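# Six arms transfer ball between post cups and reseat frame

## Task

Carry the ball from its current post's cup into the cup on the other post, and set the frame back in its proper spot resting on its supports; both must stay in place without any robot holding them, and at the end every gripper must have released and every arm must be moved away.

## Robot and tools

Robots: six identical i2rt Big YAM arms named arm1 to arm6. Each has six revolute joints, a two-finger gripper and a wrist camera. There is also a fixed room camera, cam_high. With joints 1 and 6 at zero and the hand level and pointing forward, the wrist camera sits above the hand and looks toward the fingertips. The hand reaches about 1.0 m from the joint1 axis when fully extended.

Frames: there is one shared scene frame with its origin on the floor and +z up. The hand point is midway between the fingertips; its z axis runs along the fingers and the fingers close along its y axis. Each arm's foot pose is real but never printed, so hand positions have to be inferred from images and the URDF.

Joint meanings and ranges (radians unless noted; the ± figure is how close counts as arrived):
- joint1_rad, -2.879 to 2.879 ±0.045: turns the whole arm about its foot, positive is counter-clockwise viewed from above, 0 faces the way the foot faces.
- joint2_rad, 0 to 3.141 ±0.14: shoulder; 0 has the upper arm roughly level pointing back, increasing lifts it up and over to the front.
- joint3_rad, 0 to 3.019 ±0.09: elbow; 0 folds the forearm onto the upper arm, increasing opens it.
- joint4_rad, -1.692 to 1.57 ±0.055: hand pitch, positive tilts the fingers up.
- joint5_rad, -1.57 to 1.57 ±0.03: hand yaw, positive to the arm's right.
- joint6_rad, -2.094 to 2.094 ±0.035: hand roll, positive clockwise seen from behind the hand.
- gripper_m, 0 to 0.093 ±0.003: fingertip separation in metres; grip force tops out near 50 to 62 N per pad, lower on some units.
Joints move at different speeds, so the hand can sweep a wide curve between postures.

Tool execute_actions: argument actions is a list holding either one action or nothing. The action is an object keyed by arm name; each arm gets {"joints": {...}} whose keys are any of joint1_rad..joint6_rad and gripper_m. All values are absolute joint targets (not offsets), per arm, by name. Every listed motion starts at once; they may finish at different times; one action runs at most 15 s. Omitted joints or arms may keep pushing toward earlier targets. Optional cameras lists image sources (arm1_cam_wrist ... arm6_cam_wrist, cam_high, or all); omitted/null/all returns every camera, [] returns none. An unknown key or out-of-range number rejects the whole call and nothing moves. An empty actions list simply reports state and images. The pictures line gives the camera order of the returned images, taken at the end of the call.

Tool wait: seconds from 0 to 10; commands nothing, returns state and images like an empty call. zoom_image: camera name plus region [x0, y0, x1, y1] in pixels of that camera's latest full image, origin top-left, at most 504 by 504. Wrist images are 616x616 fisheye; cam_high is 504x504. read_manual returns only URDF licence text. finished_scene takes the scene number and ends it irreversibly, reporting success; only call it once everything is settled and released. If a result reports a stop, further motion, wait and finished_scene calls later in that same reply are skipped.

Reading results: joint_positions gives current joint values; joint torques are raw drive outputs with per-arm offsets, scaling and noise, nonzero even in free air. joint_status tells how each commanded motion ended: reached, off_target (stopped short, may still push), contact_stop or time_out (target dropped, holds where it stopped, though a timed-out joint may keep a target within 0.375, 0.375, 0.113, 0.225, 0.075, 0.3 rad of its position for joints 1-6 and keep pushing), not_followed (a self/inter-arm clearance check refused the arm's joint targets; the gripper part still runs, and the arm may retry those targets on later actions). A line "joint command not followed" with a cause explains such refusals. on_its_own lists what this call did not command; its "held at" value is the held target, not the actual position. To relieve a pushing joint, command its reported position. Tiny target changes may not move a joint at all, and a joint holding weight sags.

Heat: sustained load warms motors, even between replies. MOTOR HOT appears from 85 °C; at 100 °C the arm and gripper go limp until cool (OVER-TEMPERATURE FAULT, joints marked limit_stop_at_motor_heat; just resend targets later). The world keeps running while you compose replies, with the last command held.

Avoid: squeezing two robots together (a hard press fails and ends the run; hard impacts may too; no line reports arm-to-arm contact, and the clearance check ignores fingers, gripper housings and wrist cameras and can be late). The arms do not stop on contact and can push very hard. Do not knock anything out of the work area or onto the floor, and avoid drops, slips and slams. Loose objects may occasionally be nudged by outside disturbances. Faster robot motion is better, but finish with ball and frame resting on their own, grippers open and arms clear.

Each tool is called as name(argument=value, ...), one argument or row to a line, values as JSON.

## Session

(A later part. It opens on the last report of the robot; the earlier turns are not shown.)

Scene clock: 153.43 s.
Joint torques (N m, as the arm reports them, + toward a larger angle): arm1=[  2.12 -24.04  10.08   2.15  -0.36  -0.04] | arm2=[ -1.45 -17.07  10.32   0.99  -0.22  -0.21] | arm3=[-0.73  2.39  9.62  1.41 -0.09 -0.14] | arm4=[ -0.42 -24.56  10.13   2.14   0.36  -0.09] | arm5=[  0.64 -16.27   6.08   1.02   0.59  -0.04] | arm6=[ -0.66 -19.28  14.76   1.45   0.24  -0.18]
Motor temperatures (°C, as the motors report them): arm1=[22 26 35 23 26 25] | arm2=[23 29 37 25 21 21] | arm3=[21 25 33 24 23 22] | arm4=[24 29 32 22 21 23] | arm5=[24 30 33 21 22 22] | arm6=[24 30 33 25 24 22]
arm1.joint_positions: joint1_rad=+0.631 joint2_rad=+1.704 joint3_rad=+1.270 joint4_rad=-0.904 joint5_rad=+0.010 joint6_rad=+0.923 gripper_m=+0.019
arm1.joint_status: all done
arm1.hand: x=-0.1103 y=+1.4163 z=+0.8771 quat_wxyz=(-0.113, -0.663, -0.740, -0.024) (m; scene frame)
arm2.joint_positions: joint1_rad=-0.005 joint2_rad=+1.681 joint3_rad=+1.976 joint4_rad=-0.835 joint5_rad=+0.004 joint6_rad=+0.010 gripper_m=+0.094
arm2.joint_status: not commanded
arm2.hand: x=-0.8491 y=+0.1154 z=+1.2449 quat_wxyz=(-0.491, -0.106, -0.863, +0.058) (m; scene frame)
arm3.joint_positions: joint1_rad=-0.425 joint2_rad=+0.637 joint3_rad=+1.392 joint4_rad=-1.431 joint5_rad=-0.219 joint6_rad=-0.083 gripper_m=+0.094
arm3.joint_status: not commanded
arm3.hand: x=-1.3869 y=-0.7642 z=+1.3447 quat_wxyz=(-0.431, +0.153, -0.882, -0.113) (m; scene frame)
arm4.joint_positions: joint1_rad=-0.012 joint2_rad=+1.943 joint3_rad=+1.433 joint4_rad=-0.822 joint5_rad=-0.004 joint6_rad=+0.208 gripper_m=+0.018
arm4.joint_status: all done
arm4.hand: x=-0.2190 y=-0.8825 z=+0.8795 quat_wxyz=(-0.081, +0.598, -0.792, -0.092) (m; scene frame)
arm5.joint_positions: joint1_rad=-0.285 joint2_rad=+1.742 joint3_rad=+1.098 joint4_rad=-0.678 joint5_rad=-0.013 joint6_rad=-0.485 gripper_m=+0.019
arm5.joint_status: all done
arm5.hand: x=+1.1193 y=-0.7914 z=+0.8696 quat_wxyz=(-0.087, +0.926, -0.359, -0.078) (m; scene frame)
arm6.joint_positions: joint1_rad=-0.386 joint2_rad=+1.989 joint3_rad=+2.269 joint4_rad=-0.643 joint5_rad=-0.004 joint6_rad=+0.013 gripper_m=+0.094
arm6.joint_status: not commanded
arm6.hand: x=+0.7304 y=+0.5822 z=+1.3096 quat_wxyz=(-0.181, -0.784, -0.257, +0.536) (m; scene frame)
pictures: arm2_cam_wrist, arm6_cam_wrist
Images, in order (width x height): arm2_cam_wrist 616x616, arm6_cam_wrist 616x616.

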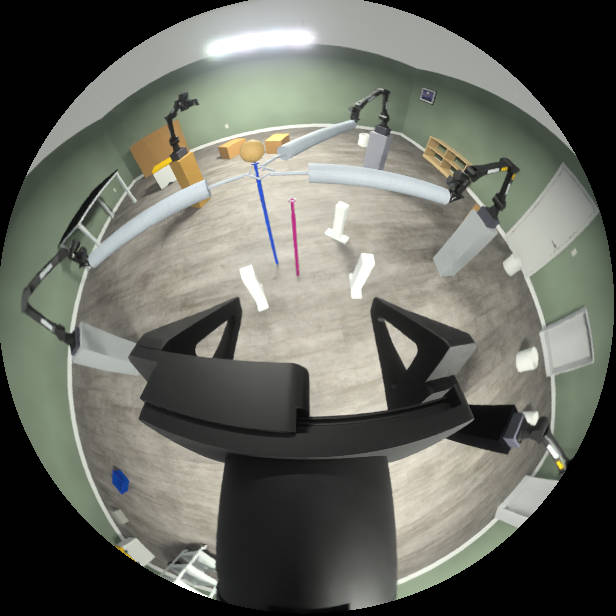

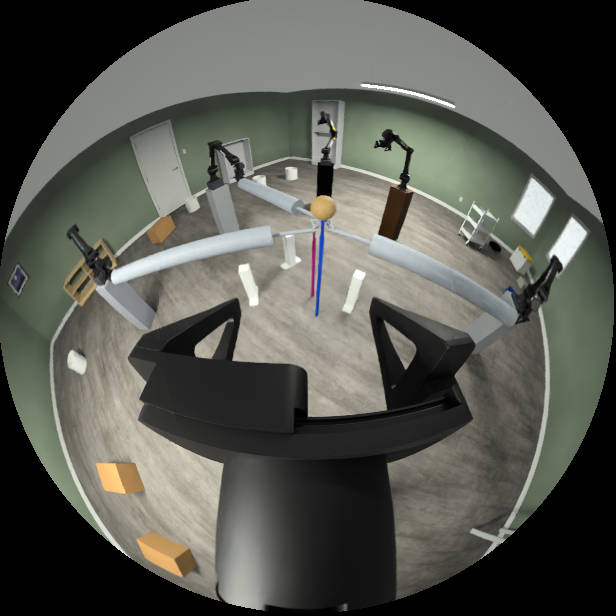

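execute_actions(
  actions=[
    {"arm1":{"joints":{"joint1_rad":0.512,"joint2_rad":1.625,"joint3_rad":1.22,"joint4_rad":-0.815,"joint6_rad":0.804}},"arm4":{"joints":{"joint1_rad":0.082,"joint2_rad":1.812,"joint3_rad":1.295,"joint4_rad":-0.71,"joint6_rad":0.287}},"arm5":{"joints":{"joint1_rad":-0.158,"joint2_rad":1.685,"joint3_rad":1.032,"joint4_rad":-0.632,"joint6_rad":-0.358}}},
  ],
  cameras=[],
)

execute_actions(
  actions=[
    {"arm1":{"joints":{"joint1_rad":0.372,"joint2_rad":1.628,"joint3_rad":1.21,"joint4_rad":-0.82,"joint6_rad":0.665}},"arm4":{"joints":{"joint1_rad":0.183,"joint2_rad":1.71,"joint3_rad":1.135,"joint4_rad":-0.67,"joint6_rad":0.395}},"arm5":{"joints":{"joint1_rad":-0.012,"joint2_rad":1.645,"joint3_rad":0.978,"joint4_rad":-0.62,"joint6_rad":-0.208}}},
  ],
  cameras=[],
)

execute_actions(
  actions=[
    {"arm1":{"joints":{"joint1_rad":0.234,"joint2_rad":1.64,"joint3_rad":1.24,"joint4_rad":-0.835,"joint6_rad":0.521}},"arm4":{"joints":{"joint1_rad":0.299,"joint2_rad":1.62,"joint3_rad":0.99,"joint4_rad":-0.625,"joint6_rad":0.51}},"arm5":{"joints":{"joint1_rad":0.142,"joint2_rad":1.625,"joint3_rad":0.945,"joint4_rad":-0.61,"joint6_rad":-0.05}}},
  ],
  cameras=[],
)

execute_actions(
  actions=[
    {"arm1":{"joints":{"joint1_rad":0.125,"joint2_rad":1.70,"joint3_rad":1.24,"joint4_rad":-0.77,"joint6_rad":0.412}},"arm4":{"joints":{"joint1_rad":0.412,"joint2_rad":1.625,"joint3_rad":0.895,"joint4_rad":-0.54,"joint6_rad":0.625}},"arm5":{"joints":{"joint1_rad":0.264,"joint2_rad":1.685,"joint3_rad":0.95,"joint4_rad":-0.55,"joint6_rad":0.076}}},
  ],
  cameras=[],
)

execute_actions(
  actions=[
    {"arm1":{"joints":{"joint1_rad":0.022,"joint2_rad":1.765,"joint3_rad":1.25,"joint4_rad":-0.72,"joint6_rad":0.307}},"arm4":{"joints":{"joint1_rad":0.534,"joint2_rad":1.638,"joint3_rad":0.815,"joint4_rad":-0.45,"joint6_rad":0.747}},"arm5":{"joints":{"joint1_rad":0.382,"joint2_rad":1.76,"joint3_rad":0.97,"joint4_rad":-0.49,"joint6_rad":0.198}}},
  ],
  cameras=["cam_high"],
)

Scene clock: 169.13 s.
Joint torques (N m, as the arm reports them, + toward a larger angle): arm1=[  3.47 -24.15   9.94   2.11   0.12  -0.05] | arm2=[ -1.66 -17.02  10.24   1.33  -0.24  -0.21] | arm3=[-0.73  2.44  9.61  1.41 -0.09 -0.14] | arm4=[ -0.7  -22.55   9.71   2.35   0.08  -0.15] | arm5=[ -0.88 -17.1    5.99   0.81   0.16  -0.13] | arm6=[  0.16 -19.25  14.65   1.43   0.27  -0.19]
Motor temperatures (°C, as the motors report them): arm1=[22 26 34 23 26 25] | arm2=[23 30 38 25 21 21] | arm3=[21 25 33 24 23 22] | arm4=[24 30 31 22 21 23] | arm5=[24 30 32 21 22 22] | arm6=[24 31 33 25 24 22]
arm1.joint_positions: joint1_rad=+0.504 joint2_rad=+1.685 joint3_rad=+1.186 joint4_rad=-0.837 joint5_rad=-0.002 joint6_rad=+0.799 gripper_m=+0.019
arm1.joint_status: all done
arm1.hand: x=-0.1621 y=+1.3724 z=+0.8561 quat_wxyz=(-0.114, -0.663, -0.740, -0.015) (m; scene frame)
arm2.joint_positions: joint1_rad=-0.005 joint2_rad=+1.681 joint3_rad=+1.976 joint4_rad=-0.835 joint5_rad=+0.004 joint6_rad=+0.010 gripper_m=+0.094
arm2.joint_status: not commanded
arm2.hand: x=-0.8491 y=+0.1154 z=+1.2449 quat_wxyz=(-0.491, -0.106, -0.863, +0.058) (m; scene frame)
arm3.joint_positions: joint1_rad=-0.425 joint2_rad=+0.637 joint3_rad=+1.392 joint4_rad=-1.431 joint5_rad=-0.219 joint6_rad=-0.083 gripper_m=+0.094
arm3.joint_status: not commanded
arm3.hand: x=-1.3869 y=-0.7642 z=+1.3447 quat_wxyz=(-0.431, +0.153, -0.882, -0.113) (m; scene frame)
arm4.joint_positions: joint1_rad=+0.081 joint2_rad=+1.860 joint3_rad=+1.270 joint4_rad=-0.744 joint5_rad=+0.002 joint6_rad=+0.303 gripper_m=+0.018
arm4.joint_status: all done
arm4.hand: x=-0.2741 y=-0.9252 z=+0.8682 quat_wxyz=(-0.073, +0.597, -0.793, -0.096) (m; scene frame)
arm5.joint_positions: joint1_rad=-0.147 joint2_rad=+1.723 joint3_rad=+1.031 joint4_rad=-0.639 joint5_rad=-0.004 joint6_rad=-0.346 gripper_m=+0.019
arm5.joint_status: all done
arm5.hand: x=+1.0647 y=-0.8377 z=+0.8570 quat_wxyz=(-0.076, +0.926, -0.360, -0.084) (m; scene frame)
arm6.joint_positions: joint1_rad=-0.386 joint2_rad=+1.989 joint3_rad=+2.269 joint4_rad=-0.643 joint5_rad=-0.004 joint6_rad=+0.013 gripper_m=+0.094
arm6.joint_status: not commanded
arm6.hand: x=+0.7304 y=+0.5822 z=+1.3096 quat_wxyz=(-0.181, -0.784, -0.257, +0.536) (m; scene frame)
pictures: none
No camera images: the call's "cameras" was empty. Leave "cameras" out to get every camera's image.

Scene clock: 170.13 s.
Joint torques (N m, as the arm reports them, + toward a larger angle): arm1=[  2.92 -23.58   9.53   1.3    0.36  -0.13] | arm2=[ -1.51 -17.18  10.37   1.24  -0.22  -0.17] | arm3=[-0.71  2.42  9.61  1.4  -0.09 -0.14] | arm4=[ -0.6  -19.29   9.41   2.11  -0.12  -0.11] | arm5=[ -0.72 -15.15   6.18   0.6   -0.19  -0.11] | arm6=[ -1.15 -18.59  14.68   1.6    0.26  -0.15]
Motor temperatures (°C, as the motors report them): arm1=[22 26 34 23 26 25] | arm2=[23 30 38 25 21 21] | arm3=[21 25 33 24 23 22] | arm4=[24 30 31 22 21 23] | arm5=[24 30 32 21 22 22] | arm6=[24 31 34 25 24 22]
arm1.joint_positions: joint1_rad=+0.365 joint2_rad=+1.685 joint3_rad=+1.177 joint4_rad=-0.827 joint5_rad=-0.007 joint6_rad=+0.663 gripper_m=+0.019
arm1.joint_status: all done
arm1.hand: x=-0.2110 y=+1.3199 z=+0.8523 quat_wxyz=(-0.115, -0.664, -0.739, -0.002) (m; scene frame)
arm2.joint_positions: joint1_rad=-0.005 joint2_rad=+1.681 joint3_rad=+1.976 joint4_rad=-0.835 joint5_rad=+0.004 joint6_rad=+0.010 gripper_m=+0.094
arm2.joint_status: not commanded
arm2.hand: x=-0.8491 y=+0.1154 z=+1.2449 quat_wxyz=(-0.491, -0.106, -0.863, +0.058) (m; scene frame)
arm3.joint_positions: joint1_rad=-0.425 joint2_rad=+0.637 joint3_rad=+1.392 joint4_rad=-1.431 joint5_rad=-0.219 joint6_rad=-0.083 gripper_m=+0.094
arm3.joint_status: not commanded
arm3.hand: x=-1.3869 y=-0.7642 z=+1.3447 quat_wxyz=(-0.431, +0.153, -0.882, -0.113) (m; scene frame)
arm4.joint_positions: joint1_rad=+0.182 joint2_rad=+1.743 joint3_rad=+1.112 joint4_rad=-0.698 joint5_rad=+0.006 joint6_rad=+0.406 gripper_m=+0.018
arm4.joint_status: all done
arm4.hand: x=-0.3246 y=-0.9781 z=+0.8729 quat_wxyz=(-0.066, +0.596, -0.794, -0.104) (m; scene frame)
arm5.joint_positions: joint1_rad=+0.000 joint2_rad=+1.680 joint3_rad=+0.972 joint4_rad=-0.620 joint5_rad=+0.003 joint6_rad=-0.199 gripper_m=+0.019
arm5.joint_status: all done
arm5.hand: x=+1.0146 y=-0.8911 z=+0.8574 quat_wxyz=(-0.065, +0.926, -0.361, -0.094) (m; scene frame)
arm6.joint_positions: joint1_rad=-0.386 joint2_rad=+1.989 joint3_rad=+2.269 joint4_rad=-0.643 joint5_rad=-0.004 joint6_rad=+0.013 gripper_m=+0.094
arm6.joint_status: not commanded
arm6.hand: x=+0.7304 y=+0.5822 z=+1.3096 quat_wxyz=(-0.181, -0.784, -0.257, +0.536) (m; scene frame)
pictures: none
No camera images: the call's "cameras" was empty. Leave "cameras" out to get every camera's image.

Scene clock: 171.13 s.
Joint torques (N m, as the arm reports them, + toward a larger angle): arm1=[  3.78 -22.04  11.55   0.81   0.05  -0.05] | arm2=[ -1.45 -16.87  10.39   1.2   -0.22  -0.18] | arm3=[-0.78  2.43  9.62  1.42 -0.09 -0.14] | arm4=[ -0.79 -16.54   8.77   1.84  -0.29  -0.12] | arm5=[  0.1  -15.65   5.11   0.3   -0.55   0.04] | arm6=[ -0.38 -18.22  14.64   1.63   0.21  -0.17]
Motor temperatures (°C, as the motors report them): arm1=[22 26 34 23 26 25] | arm2=[23 30 38 25 21 21] | arm3=[21 25 33 24 23 22] | arm4=[24 30 31 22 21 23] | arm5=[24 30 32 21 22 22] | arm6=[24 31 34 25 24 22]
arm1.joint_positions: joint1_rad=+0.218 joint2_rad=+1.685 joint3_rad=+1.179 joint4_rad=-0.827 joint5_rad=-0.002 joint6_rad=+0.513 gripper_m=+0.019
arm1.joint_status: all done
arm1.hand: x=-0.2703 y=+1.2692 z=+0.8521 quat_wxyz=(-0.113, -0.663, -0.740, +0.018) (m; scene frame)
arm2.joint_positions: joint1_rad=-0.005 joint2_rad=+1.681 joint3_rad=+1.976 joint4_rad=-0.835 joint5_rad=+0.004 joint6_rad=+0.010 gripper_m=+0.094
arm2.joint_status: not commanded
arm2.hand: x=-0.8491 y=+0.1154 z=+1.2449 quat_wxyz=(-0.491, -0.106, -0.863, +0.058) (m; scene frame)
arm3.joint_positions: joint1_rad=-0.425 joint2_rad=+0.637 joint3_rad=+1.392 joint4_rad=-1.431 joint5_rad=-0.219 joint6_rad=-0.083 gripper_m=+0.094
arm3.joint_status: not commanded
arm3.hand: x=-1.3869 y=-0.7642 z=+1.3447 quat_wxyz=(-0.431, +0.153, -0.882, -0.113) (m; scene frame)
arm4.joint_positions: joint1_rad=+0.302 joint2_rad=+1.648 joint3_rad=+0.974 joint4_rad=-0.646 joint5_rad=+0.010 joint6_rad=+0.522 gripper_m=+0.018
arm4.joint_status: all done
arm4.hand: x=-0.3749 y=-1.0304 z=+0.8708 quat_wxyz=(-0.058, +0.597, -0.792, -0.114) (m; scene frame)
arm5.joint_positions: joint1_rad=+0.146 joint2_rad=+1.664 joint3_rad=+0.951 joint4_rad=-0.606 joint5_rad=+0.011 joint6_rad=-0.056 gripper_m=+0.019
arm5.joint_status: all done
arm5.hand: x=+0.9654 y=-0.9388 z=+0.8579 quat_wxyz=(-0.055, +0.926, -0.360, -0.105) (m; scene frame)
arm6.joint_positions: joint1_rad=-0.386 joint2_rad=+1.989 joint3_rad=+2.269 joint4_rad=-0.643 joint5_rad=-0.004 joint6_rad=+0.013 gripper_m=+0.094
arm6.joint_status: not commanded
arm6.hand: x=+0.7304 y=+0.5822 z=+1.3096 quat_wxyz=(-0.181, -0.784, -0.257, +0.536) (m; scene frame)
pictures: none
No camera images: the call's "cameras" was empty. Leave "cameras" out to get every camera's image.

Scene clock: 172.07 s.
Joint torques (N m, as the arm reports them, + toward a larger angle): arm1=[  3.08 -22.9   11.52   1.01   0.28  -0.1 ] | arm2=[ -1.37 -17.34  10.4    1.3   -0.24  -0.21] | arm3=[-0.73  2.43  9.61  1.4  -0.09 -0.14] | arm4=[ -0.68 -15.37   7.89   1.77  -0.36  -0.09] | arm5=[  0.52 -13.8    5.91   0.8   -0.64   0.05] | arm6=[ -0.39 -18.47  14.57   1.64   0.22  -0.15]
Motor temperatures (°C, as the motors report them): arm1=[22 26 34 23 26 25] | arm2=[23 30 38 25 21 21] | arm3=[21 25 33 24 23 22] | arm4=[24 30 31 22 21 23] | arm5=[24 30 32 21 22 22] | arm6=[24 31 34 25 24 22]
arm1.joint_positions: joint1_rad=+0.113 joint2_rad=+1.741 joint3_rad=+1.179 joint4_rad=-0.768 joint5_rad=-0.006 joint6_rad=+0.408 gripper_m=+0.019
arm1.joint_status: all done
arm1.hand: x=-0.3110 y=+1.2312 z=+0.8266 quat_wxyz=(-0.112, -0.663, -0.740, +0.029) (m; scene frame)
arm2.joint_positions: joint1_rad=-0.005 joint2_rad=+1.681 joint3_rad=+1.976 joint4_rad=-0.835 joint5_rad=+0.004 joint6_rad=+0.010 gripper_m=+0.094
arm2.joint_status: not commanded
arm2.hand: x=-0.8491 y=+0.1154 z=+1.2449 quat_wxyz=(-0.491, -0.106, -0.863, +0.058) (m; scene frame)
arm3.joint_positions: joint1_rad=-0.425 joint2_rad=+0.637 joint3_rad=+1.392 joint4_rad=-1.431 joint5_rad=-0.219 joint6_rad=-0.083 gripper_m=+0.094
arm3.joint_status: not commanded
arm3.hand: x=-1.3869 y=-0.7642 z=+1.3447 quat_wxyz=(-0.431, +0.153, -0.882, -0.113) (m; scene frame)
arm4.joint_positions: joint1_rad=+0.414 joint2_rad=+1.648 joint3_rad=+0.883 joint4_rad=-0.560 joint5_rad=+0.011 joint6_rad=+0.634 gripper_m=+0.018
arm4.joint_status: all done
arm4.hand: x=-0.4175 y=-1.0685 z=+0.8439 quat_wxyz=(-0.044, +0.597, -0.792, -0.117) (m; scene frame)
arm5.joint_positions: joint1_rad=+0.267 joint2_rad=+1.699 joint3_rad=+0.945 joint4_rad=-0.555 joint5_rad=+0.014 joint6_rad=+0.064 gripper_m=+0.019
arm5.joint_status: all done
arm5.hand: x=+0.9236 y=-0.9781 z=+0.8425 quat_wxyz=(-0.044, +0.925, -0.359, -0.115) (m; scene frame)
arm6.joint_positions: joint1_rad=-0.386 joint2_rad=+1.989 joint3_rad=+2.269 joint4_rad=-0.643 joint5_rad=-0.004 joint6_rad=+0.013 gripper_m=+0.094
arm6.joint_status: not commanded
arm6.hand: x=+0.7304 y=+0.5822 z=+1.3096 quat_wxyz=(-0.181, -0.784, -0.257, +0.536) (m; scene frame)
pictures: none
No camera images: the call's "cameras" was empty. Leave "cameras" out to get every camera's image.

Scene clock: 172.97 s.
Joint torques (N m, as the arm reports them, + toward a larger angle): arm1=[  2.93 -24.3   10.26   0.69   0.28  -0.16] | arm2=[ -1.63 -17.45  10.26   1.3   -0.23  -0.18] | arm3=[-0.75  2.44  9.6   1.41 -0.09 -0.14] | arm4=[ -0.32 -14.15   7.45   1.99  -0.36  -0.05] | arm5=[  0.27 -14.75   6.87   0.31  -0.76   0.15] | arm6=[ -0.83 -18.08  14.48   1.59   0.26  -0.21]
Motor temperatures (°C, as the motors report them): arm1=[22 26 34 23 26 25] | arm2=[23 30 38 25 21 21] | arm3=[21 25 33 24 23 22] | arm4=[24 29 31 22 21 23] | arm5=[24 30 32 21 22 22] | arm6=[24 31 34 25 24 22]
arm1.joint_positions: joint1_rad=+0.014 joint2_rad=+1.809 joint3_rad=+1.203 joint4_rad=-0.711 joint5_rad=-0.007 joint6_rad=+0.307 gripper_m=+0.019
arm1.joint_status: all done
arm1.hand: x=-0.3504 y=+1.1910 z=+0.8029 quat_wxyz=(-0.114, -0.662, -0.740, +0.043) (m; scene frame)
arm2.joint_positions: joint1_rad=-0.005 joint2_rad=+1.681 joint3_rad=+1.976 joint4_rad=-0.835 joint5_rad=+0.004 joint6_rad=+0.010 gripper_m=+0.094
arm2.joint_status: not commanded
arm2.hand: x=-0.8491 y=+0.1154 z=+1.2449 quat_wxyz=(-0.491, -0.106, -0.863, +0.058) (m; scene frame)
arm3.joint_positions: joint1_rad=-0.425 joint2_rad=+0.637 joint3_rad=+1.392 joint4_rad=-1.431 joint5_rad=-0.219 joint6_rad=-0.083 gripper_m=+0.094
arm3.joint_status: not commanded
arm3.hand: x=-1.3869 y=-0.7642 z=+1.3447 quat_wxyz=(-0.431, +0.153, -0.882, -0.113) (m; scene frame)
arm4.joint_positions: joint1_rad=+0.532 joint2_rad=+1.653 joint3_rad=+0.802 joint4_rad=-0.476 joint5_rad=+0.012 joint6_rad=+0.752 gripper_m=+0.018
arm4.joint_status: all done
arm4.hand: x=-0.4565 y=-1.1093 z=+0.8202 quat_wxyz=(-0.031, +0.597, -0.793, -0.120) (m; scene frame)
arm5.joint_positions: joint1_rad=+0.381 joint2_rad=+1.776 joint3_rad=+0.946 joint4_rad=-0.482 joint5_rad=+0.016 joint6_rad=+0.179 gripper_m=+0.019
arm5.joint_status: all done
arm5.hand: x=+0.8867 y=-1.0191 z=+0.8121 quat_wxyz=(-0.030, +0.925, -0.360, -0.117) (m; scene frame)
arm6.joint_positions: joint1_rad=-0.386 joint2_rad=+1.989 joint3_rad=+2.269 joint4_rad=-0.643 joint5_rad=-0.004 joint6_rad=+0.013 gripper_m=+0.094
arm6.joint_status: not commanded
arm6.hand: x=+0.7304 y=+0.5822 z=+1.3096 quat_wxyz=(-0.181, -0.784, -0.257, +0.536) (m; scene frame)
pictures: cam_high
Images, in order (width x height): cam_high 504x504.

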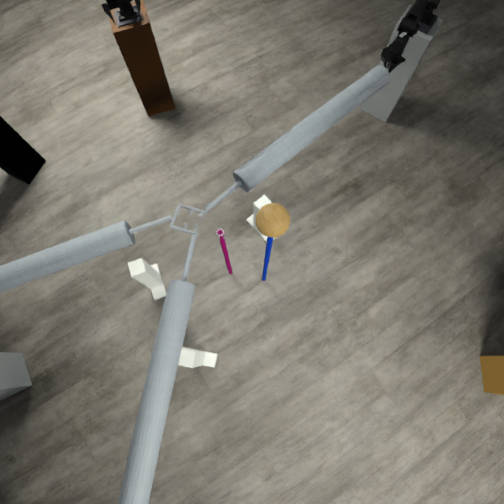

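execute_actions(
  actions=[
    {"arm1":{"joints":{"joint1_rad":0.032,"joint2_rad":1.96,"joint3_rad":1.17,"joint4_rad":-0.465}},"arm4":{"joints":{"joint1_rad":0.53,"joint2_rad":1.936,"joint3_rad":0.79,"joint4_rad":-0.13}},"arm5":{"joints":{"joint1_rad":0.38,"joint2_rad":2.018,"joint3_rad":0.942,"joint4_rad":-0.21}}},
  ],
  cameras=[],
)

execute_actions(
  actions=[
    {"arm1":{"joints":{"joint2_rad":2.2,"joint3_rad":1.19,"joint4_rad":-0.24}},"arm4":{"joints":{"joint2_rad":2.266,"joint3_rad":0.865,"joint4_rad":0.125}},"arm5":{"joints":{"joint2_rad":2.31,"joint3_rad":1.02,"joint4_rad":0.012}}},
  ],
  cameras=[],
)

execute_actions(
  actions=[
    {"arm1":{"joints":{"joint2_rad":2.447,"joint3_rad":1.275,"joint4_rad":-0.095}},"arm4":{"joints":{"joint2_rad":2.56,"joint3_rad":1.005,"joint4_rad":0.27}},"arm5":{"joints":{"joint2_rad":2.582,"joint3_rad":1.155,"joint4_rad":0.14}}},
  ],
  cameras=[],
)

Scene clock: 181.17 s.
Joint torques (N m, as the arm reports them, + toward a larger angle): arm1=[  3.05 -26.42   6.58   1.2    0.25  -0.13] | arm2=[ -1.16 -17.65  10.11   1.3   -0.24  -0.21] | arm3=[-0.75  2.41  9.61  1.4  -0.09 -0.14] | arm4=[ -0.5  -17.4    4.26   1.99  -0.24  -0.07] | arm5=[  0.3  -17.06   3.3    1.1   -0.6    0.16] | arm6=[ -0.96 -18.44  14.8    1.55   0.21  -0.2 ]
Motor temperatures (°C, as the motors report them): arm1=[22 26 34 23 26 25] | arm2=[23 30 38 25 21 21] | arm3=[21 25 33 24 23 22] | arm4=[24 29 30 22 21 23] | arm5=[24 30 32 21 22 22] | arm6=[24 31 34 25 24 22]
arm1.joint_positions: joint1_rad=+0.019 joint2_rad=+2.023 joint3_rad=+1.157 joint4_rad=-0.466 joint5_rad=-0.005 joint6_rad=+0.307 gripper_m=+0.019
arm1.joint_status: all done
arm1.hand: x=-0.3473 y=+1.1928 z=+0.6874 quat_wxyz=(-0.107, -0.660, -0.742, +0.040) (m; scene frame)
arm2.joint_positions: joint1_rad=-0.005 joint2_rad=+1.681 joint3_rad=+1.976 joint4_rad=-0.835 joint5_rad=+0.004 joint6_rad=+0.010 gripper_m=+0.094
arm2.joint_status: not commanded
arm2.hand: x=-0.8491 y=+0.1154 z=+1.2449 quat_wxyz=(-0.491, -0.106, -0.863, +0.058) (m; scene frame)
arm3.joint_positions: joint1_rad=-0.425 joint2_rad=+0.637 joint3_rad=+1.392 joint4_rad=-1.431 joint5_rad=-0.219 joint6_rad=-0.083 gripper_m=+0.094
arm3.joint_status: not commanded
arm3.hand: x=-1.3869 y=-0.7642 z=+1.3447 quat_wxyz=(-0.431, +0.153, -0.882, -0.113) (m; scene frame)
arm4.joint_positions: joint1_rad=+0.530 joint2_rad=+1.969 joint3_rad=+0.788 joint4_rad=-0.156 joint5_rad=+0.009 joint6_rad=+0.753 gripper_m=+0.018
arm4.joint_status: all done
arm4.hand: x=-0.4564 y=-1.1068 z=+0.7046 quat_wxyz=(-0.028, +0.596, -0.794, -0.116) (m; scene frame)
arm5.joint_positions: joint1_rad=+0.380 joint2_rad=+2.047 joint3_rad=+0.943 joint4_rad=-0.225 joint5_rad=+0.013 joint6_rad=+0.181 gripper_m=+0.019
arm5.joint_status: all done
arm5.hand: x=+0.8875 y=-1.0200 z=+0.7005 quat_wxyz=(-0.027, +0.926, -0.361, -0.110) (m; scene frame)
arm6.joint_positions: joint1_rad=-0.386 joint2_rad=+1.989 joint3_rad=+2.269 joint4_rad=-0.643 joint5_rad=-0.004 joint6_rad=+0.013 gripper_m=+0.094
arm6.joint_status: not commanded
arm6.hand: x=+0.7304 y=+0.5822 z=+1.3096 quat_wxyz=(-0.181, -0.784, -0.257, +0.536) (m; scene frame)
pictures: none
No camera images: the call's "cameras" was empty. Leave "cameras" out to get every camera's image.

Scene clock: 182.27 s.
Joint torques (N m, as the arm reports them, + toward a larger angle): arm1=[  2.83 -27.3    5.81   0.99   0.18  -0.23] | arm2=[ -1.33 -17.06  10.37   1.17  -0.22  -0.18] | arm3=[-0.75  2.4   9.61  1.41 -0.09 -0.14] | arm4=[ -0.74 -18.43   2.44   1.74  -0.2   -0.07] | arm5=[  0.39 -17.25   2.65   1.13  -0.48   0.09] | arm6=[  0.12 -18.91  14.64   1.71   0.24  -0.2 ]
Motor temperatures (°C, as the motors report them): arm1=[22 26 34 23 26 25] | arm2=[23 30 38 25 21 21] | arm3=[21 25 33 24 23 22] | arm4=[24 29 29 22 21 23] | arm5=[24 30 32 21 22 22] | arm6=[24 31 34 25 24 22]
arm1.joint_positions: joint1_rad=+0.025 joint2_rad=+2.253 joint3_rad=+1.171 joint4_rad=-0.239 joint5_rad=-0.004 joint6_rad=+0.312 gripper_m=+0.019
arm1.joint_status: all done
arm1.hand: x=-0.3443 y=+1.1960 z=+0.5820 quat_wxyz=(-0.112, -0.660, -0.742, +0.042) (m; scene frame)
arm2.joint_positions: joint1_rad=-0.005 joint2_rad=+1.681 joint3_rad=+1.976 joint4_rad=-0.835 joint5_rad=+0.004 joint6_rad=+0.010 gripper_m=+0.094
arm2.joint_status: not commanded
arm2.hand: x=-0.8491 y=+0.1154 z=+1.2449 quat_wxyz=(-0.491, -0.106, -0.863, +0.058) (m; scene frame)
arm3.joint_positions: joint1_rad=-0.425 joint2_rad=+0.637 joint3_rad=+1.392 joint4_rad=-1.431 joint5_rad=-0.219 joint6_rad=-0.083 gripper_m=+0.094
arm3.joint_status: not commanded
arm3.hand: x=-1.3869 y=-0.7642 z=+1.3447 quat_wxyz=(-0.431, +0.153, -0.882, -0.113) (m; scene frame)
arm4.joint_positions: joint1_rad=+0.529 joint2_rad=+2.291 joint3_rad=+0.861 joint4_rad=+0.106 joint5_rad=+0.008 joint6_rad=+0.754 gripper_m=+0.018
arm4.joint_status: all done
arm4.hand: x=-0.4565 y=-1.1037 z=+0.5973 quat_wxyz=(-0.029, +0.595, -0.794, -0.121) (m; scene frame)
arm5.joint_positions: joint1_rad=+0.379 joint2_rad=+2.330 joint3_rad=+1.011 joint4_rad=-0.001 joint5_rad=+0.012 joint6_rad=+0.183 gripper_m=+0.019
arm5.joint_status: all done
arm5.hand: x=+0.8881 y=-1.0198 z=+0.5947 quat_wxyz=(-0.027, +0.924, -0.363, -0.114) (m; scene frame)
arm6.joint_positions: joint1_rad=-0.386 joint2_rad=+1.989 joint3_rad=+2.269 joint4_rad=-0.643 joint5_rad=-0.004 joint6_rad=+0.013 gripper_m=+0.094
arm6.joint_status: not commanded
arm6.hand: x=+0.7304 y=+0.5822 z=+1.3096 quat_wxyz=(-0.181, -0.784, -0.257, +0.536) (m; scene frame)
pictures: none
No camera images: the call's "cameras" was empty. Leave "cameras" out to get every camera's image.

Scene clock: 183.33 s.
Joint torques (N m, as the arm reports them, + toward a larger angle): arm1=[  2.93 -26.5    3.73   1.33   0.15  -0.3 ] | arm2=[ -1.31 -17.71  10.34   1.35  -0.25  -0.23] | arm3=[-0.72  2.39  9.61  1.42 -0.09 -0.14] | arm4=[ -0.63 -19.06   0.73   1.62  -0.16  -0.09] | arm5=[  1.22 -17.42   1.11   1.06  -0.42   0.1 ] | arm6=[ -0.7  -18.43  14.5    1.58   0.21  -0.21]
Motor temperatures (°C, as the motors report them): arm1=[22 26 33 23 26 25] | arm2=[23 30 38 25 21 21] | arm3=[21 25 33 24 23 22] | arm4=[24 29 29 22 21 23] | arm5=[24 30 32 21 22 22] | arm6=[24 31 34 25 24 22]
arm1.joint_positions: joint1_rad=+0.026 joint2_rad=+2.497 joint3_rad=+1.266 joint4_rad=-0.096 joint5_rad=-0.004 joint6_rad=+0.314 gripper_m=+0.019
arm1.joint_status: all done
arm1.hand: x=-0.3437 y=+1.1984 z=+0.4813 quat_wxyz=(-0.110, -0.660, -0.742, +0.041) (m; scene frame)
arm2.joint_positions: joint1_rad=-0.005 joint2_rad=+1.681 joint3_rad=+1.976 joint4_rad=-0.835 joint5_rad=+0.004 joint6_rad=+0.010 gripper_m=+0.094
arm2.joint_status: not commanded
arm2.hand: x=-0.8491 y=+0.1154 z=+1.2449 quat_wxyz=(-0.491, -0.106, -0.863, +0.058) (m; scene frame)
arm3.joint_positions: joint1_rad=-0.425 joint2_rad=+0.637 joint3_rad=+1.392 joint4_rad=-1.431 joint5_rad=-0.219 joint6_rad=-0.083 gripper_m=+0.094
arm3.joint_status: not commanded
arm3.hand: x=-1.3869 y=-0.7642 z=+1.3447 quat_wxyz=(-0.431, +0.153, -0.882, -0.113) (m; scene frame)
arm4.joint_positions: joint1_rad=+0.529 joint2_rad=+2.583 joint3_rad=+1.010 joint4_rad=+0.253 joint5_rad=+0.007 joint6_rad=+0.756 gripper_m=+0.018
arm4.joint_status: all done
arm4.hand: x=-0.4575 y=-1.1008 z=+0.4969 quat_wxyz=(-0.029, +0.594, -0.794, -0.123) (m; scene frame)
arm5.joint_positions: joint1_rad=+0.377 joint2_rad=+2.599 joint3_rad=+1.153 joint4_rad=+0.125 joint5_rad=+0.009 joint6_rad=+0.184 gripper_m=+0.019
arm5.joint_status: all done
arm5.hand: x=+0.8884 y=-1.0194 z=+0.4950 quat_wxyz=(-0.026, +0.924, -0.364, -0.114) (m; scene frame)
arm6.joint_positions: joint1_rad=-0.386 joint2_rad=+1.989 joint3_rad=+2.269 joint4_rad=-0.643 joint5_rad=-0.004 joint6_rad=+0.013 gripper_m=+0.094
arm6.joint_status: not commanded
arm6.hand: x=+0.7304 y=+0.5822 z=+1.3096 quat_wxyz=(-0.181, -0.784, -0.257, +0.536) (m; scene frame)
pictures: none
No camera images: the call's "cameras" was empty. Leave "cameras" out to get every camera's image.

execute_actions(
  actions=[
    {"arm1":{"joints":{"joint2_rad":2.585,"joint3_rad":1.352,"joint4_rad":-0.033}},"arm4":{"joints":{"joint2_rad":2.727,"joint3_rad":1.107,"joint4_rad":0.325}},"arm5":{"joints":{"joint2_rad":2.745,"joint3_rad":1.258,"joint4_rad":0.187}}},
  ],
  cameras=[],
)

execute_actions(
  actions=[
    {"arm1":{"joints":{"gripper_m":0.093}},"arm4":{"joints":{"gripper_m":0.093}},"arm5":{"joints":{"gripper_m":0.093}}},
  ],
  cameras=[],
)

execute_actions(
  actions=[
    {"arm1":{"joints":{"joint2_rad":2.2,"joint3_rad":1.15,"joint4_rad":-0.25}},"arm4":{"joints":{"joint2_rad":2.27,"joint3_rad":0.84,"joint4_rad":0.11}},"arm5":{"joints":{"joint2_rad":2.31,"joint3_rad":1.0,"joint4_rad":0.0}}},
  ],
  cameras=["cam_high","arm2_cam_wrist"],
)

Scene clock: 189.23 s.
Joint torques (N m, as the arm reports them, + toward a larger angle): arm1=[  2.86 -27.16   3.74   1.57   0.08  -0.24] | arm2=[ -1.33 -17.43  10.29   1.26  -0.23  -0.17] | arm3=[-0.73  2.39  9.6   1.41 -0.09 -0.14] | arm4=[ -0.63 -18.45   0.06   1.51  -0.12  -0.09] | arm5=[  0.61 -17.44   0.38   0.98  -0.38   0.09] | arm6=[ -0.5  -18.11  14.55   1.78   0.19  -0.16]
Motor temperatures (°C, as the motors report them): arm1=[22 26 32 23 26 25] | arm2=[23 30 38 25 21 21] | arm3=[21 25 33 24 23 22] | arm4=[24 29 28 22 21 23] | arm5=[24 30 31 21 22 22] | arm6=[24 31 34 25 24 22]
arm1.joint_positions: joint1_rad=+0.026 joint2_rad=+2.620 joint3_rad=+1.340 joint4_rad=-0.043 joint5_rad=-0.001 joint6_rad=+0.313 gripper_m=+0.019
arm1.joint_status: all done
arm1.hand: x=-0.3433 y=+1.1974 z=+0.4321 quat_wxyz=(-0.111, -0.660, -0.742, +0.043) (m; scene frame)
arm2.joint_positions: joint1_rad=-0.005 joint2_rad=+1.681 joint3_rad=+1.976 joint4_rad=-0.835 joint5_rad=+0.004 joint6_rad=+0.010 gripper_m=+0.094
arm2.joint_status: not commanded
arm2.hand: x=-0.8491 y=+0.1154 z=+1.2449 quat_wxyz=(-0.491, -0.106, -0.863, +0.058) (m; scene frame)
arm3.joint_positions: joint1_rad=-0.425 joint2_rad=+0.637 joint3_rad=+1.392 joint4_rad=-1.431 joint5_rad=-0.219 joint6_rad=-0.083 gripper_m=+0.094
arm3.joint_status: not commanded
arm3.hand: x=-1.3869 y=-0.7642 z=+1.3447 quat_wxyz=(-0.431, +0.153, -0.882, -0.113) (m; scene frame)
arm4.joint_positions: joint1_rad=+0.529 joint2_rad=+2.741 joint3_rad=+1.114 joint4_rad=+0.311 joint5_rad=+0.007 joint6_rad=+0.756 gripper_m=+0.018
arm4.joint_status: all done
arm4.hand: x=-0.4564 y=-1.1021 z=+0.4397 quat_wxyz=(-0.029, +0.594, -0.794, -0.125) (m; scene frame)
arm5.joint_positions: joint1_rad=+0.378 joint2_rad=+2.755 joint3_rad=+1.260 joint4_rad=+0.176 joint5_rad=+0.009 joint6_rad=+0.184 gripper_m=+0.019
arm5.joint_status: all done
arm5.hand: x=+0.8899 y=-1.0210 z=+0.4356 quat_wxyz=(-0.026, +0.924, -0.363, -0.115) (m; scene frame)
arm6.joint_positions: joint1_rad=-0.386 joint2_rad=+1.989 joint3_rad=+2.269 joint4_rad=-0.643 joint5_rad=-0.004 joint6_rad=+0.013 gripper_m=+0.094
arm6.joint_status: not commanded
arm6.hand: x=+0.7304 y=+0.5822 z=+1.3096 quat_wxyz=(-0.181, -0.784, -0.257, +0.536) (m; scene frame)
pictures: none
No camera images: the call's "cameras" was empty. Leave "cameras" out to get every camera's image.

Scene clock: 189.93 s.
Joint torques (N m, as the arm reports them, + toward a larger angle): arm1=[  3.1  -25.05   3.75   1.6    0.06  -0.19] | arm2=[ -1.82 -17.19  10.3    1.21  -0.2   -0.18] | arm3=[-0.78  2.44  9.61  1.4  -0.09 -0.14] | arm4=[ -0.54 -18.5    0.1    1.5    0.01  -0.09] | arm5=[  0.44 -17.48   0.54   0.96  -0.06   0.07] | arm6=[ -0.8  -18.31  14.63   1.78   0.27  -0.15]
Motor temperatures (°C, as the motors report them): arm1=[22 26 32 23 26 25] | arm2=[23 30 38 25 21 21] | arm3=[21 25 33 24 23 22] | arm4=[24 29 28 22 21 23] | arm5=[24 31 31 21 22 22] | arm6=[24 31 34 25 24 22]
arm1.joint_positions: joint1_rad=+0.026 joint2_rad=+2.608 joint3_rad=+1.340 joint4_rad=-0.043 joint5_rad=-0.001 joint6_rad=+0.313 gripper_m=+0.093
arm1.joint_status: all done
arm1.hand: x=-0.3410 y=+1.1924 z=+0.4382 quat_wxyz=(-0.116, -0.659, -0.742, +0.045) (m; scene frame)
arm2.joint_positions: joint1_rad=-0.005 joint2_rad=+1.681 joint3_rad=+1.976 joint4_rad=-0.835 joint5_rad=+0.004 joint6_rad=+0.010 gripper_m=+0.094
arm2.joint_status: not commanded
arm2.hand: x=-0.8491 y=+0.1154 z=+1.2449 quat_wxyz=(-0.491, -0.106, -0.863, +0.058) (m; scene frame)
arm3.joint_positions: joint1_rad=-0.425 joint2_rad=+0.637 joint3_rad=+1.392 joint4_rad=-1.431 joint5_rad=-0.219 joint6_rad=-0.083 gripper_m=+0.094
arm3.joint_status: not commanded
arm3.hand: x=-1.3869 y=-0.7642 z=+1.3447 quat_wxyz=(-0.431, +0.153, -0.882, -0.113) (m; scene frame)
arm4.joint_positions: joint1_rad=+0.529 joint2_rad=+2.741 joint3_rad=+1.113 joint4_rad=+0.311 joint5_rad=+0.004 joint6_rad=+0.755 gripper_m=+0.093
arm4.joint_status: all done
arm4.hand: x=-0.4566 y=-1.1028 z=+0.4396 quat_wxyz=(-0.028, +0.595, -0.794, -0.125) (m; scene frame)
arm5.joint_positions: joint1_rad=+0.378 joint2_rad=+2.755 joint3_rad=+1.260 joint4_rad=+0.176 joint5_rad=+0.002 joint6_rad=+0.189 gripper_m=+0.093
arm5.joint_status: all done
arm5.hand: x=+0.8892 y=-1.0220 z=+0.4356 quat_wxyz=(-0.023, +0.923, -0.366, -0.115) (m; scene frame)
arm6.joint_positions: joint1_rad=-0.386 joint2_rad=+1.989 joint3_rad=+2.269 joint4_rad=-0.643 joint5_rad=-0.004 joint6_rad=+0.013 gripper_m=+0.094
arm6.joint_status: not commanded
arm6.hand: x=+0.7304 y=+0.5822 z=+1.3096 quat_wxyz=(-0.181, -0.784, -0.257, +0.536) (m; scene frame)
pictures: none
No camera images: the call's "cameras" was empty. Leave "cameras" out to get every camera's image.

Scene clock: 191.30 s.
Joint torques (N m, as the arm reports them, + toward a larger angle): arm1=[  2.7  -21.54   5.14   0.4    0.04  -0.18] | arm2=[ -1.55 -17.21  10.32   1.18  -0.21  -0.18] | arm3=[-0.77  2.41  9.61  1.42 -0.09 -0.14] | arm4=[ -0.52 -15.02   2.06   0.41   0.02  -0.08] | arm5=[  0.98 -15.08   2.04   0.09  -0.06   0.05] | arm6=[ -0.52 -18.74  14.6    1.59   0.24  -0.16]
Motor temperatures (°C, as the motors report them): arm1=[22 26 32 23 26 25] | arm2=[23 30 38 25 21 21] | arm3=[21 25 33 24 23 22] | arm4=[24 29 28 22 21 23] | arm5=[24 31 31 21 22 22] | arm6=[24 31 34 25 24 22]
arm1.joint_positions: joint1_rad=+0.026 joint2_rad=+2.198 joint3_rad=+1.141 joint4_rad=-0.235 joint5_rad=-0.001 joint6_rad=+0.313 gripper_m=+0.093
arm1.joint_status: all done
arm1.hand: x=-0.3437 y=+1.1947 z=+0.6042 quat_wxyz=(-0.125, -0.658, -0.741, +0.049) (m; scene frame)
arm2.joint_positions: joint1_rad=-0.005 joint2_rad=+1.681 joint3_rad=+1.976 joint4_rad=-0.835 joint5_rad=+0.004 joint6_rad=+0.010 gripper_m=+0.094
arm2.joint_status: not commanded
arm2.hand: x=-0.8491 y=+0.1154 z=+1.2449 quat_wxyz=(-0.491, -0.106, -0.863, +0.058) (m; scene frame)
arm3.joint_positions: joint1_rad=-0.425 joint2_rad=+0.637 joint3_rad=+1.392 joint4_rad=-1.431 joint5_rad=-0.219 joint6_rad=-0.083 gripper_m=+0.094
arm3.joint_status: not commanded
arm3.hand: x=-1.3869 y=-0.7642 z=+1.3447 quat_wxyz=(-0.431, +0.153, -0.882, -0.113) (m; scene frame)
arm4.joint_positions: joint1_rad=+0.529 joint2_rad=+2.261 joint3_rad=+0.843 joint4_rad=+0.125 joint5_rad=+0.004 joint6_rad=+0.754 gripper_m=+0.093
arm4.joint_status: all done
arm4.hand: x=-0.4594 y=-1.1002 z=+0.6088 quat_wxyz=(-0.030, +0.594, -0.792, -0.137) (m; scene frame)
arm5.joint_positions: joint1_rad=+0.378 joint2_rad=+2.294 joint3_rad=+1.002 joint4_rad=+0.011 joint5_rad=+0.002 joint6_rad=+0.190 gripper_m=+0.093
arm5.joint_status: all done
arm5.hand: x=+0.8783 y=-1.0149 z=+0.6104 quat_wxyz=(-0.026, +0.921, -0.365, -0.134) (m; scene frame)
arm6.joint_positions: joint1_rad=-0.386 joint2_rad=+1.989 joint3_rad=+2.269 joint4_rad=-0.643 joint5_rad=-0.004 joint6_rad=+0.013 gripper_m=+0.094
arm6.joint_status: not commanded
arm6.hand: x=+0.7304 y=+0.5822 z=+1.3096 quat_wxyz=(-0.181, -0.784, -0.257, +0.536) (m; scene frame)
pictures: arm2_cam_wrist, cam_high
Images, in order (width x height): arm2_cam_wrist 616x616, cam_high 504x504.

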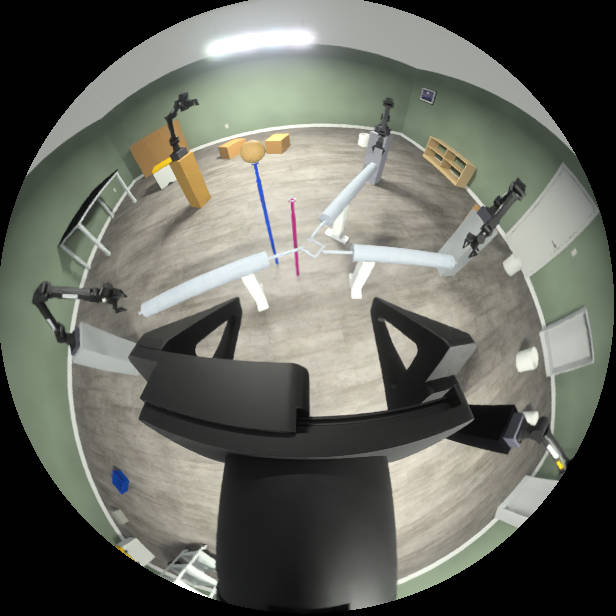

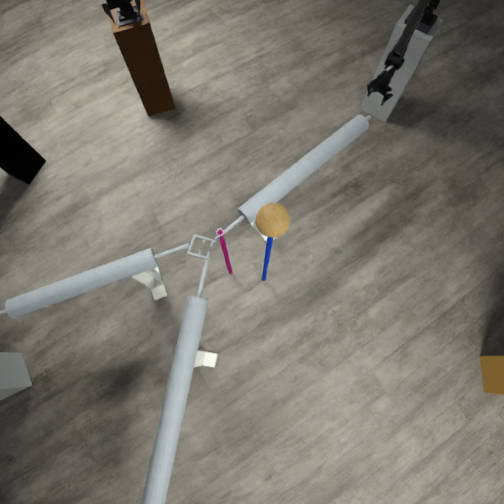

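finished_scene(
  scene=2,
)

The scene is finished: the task was done.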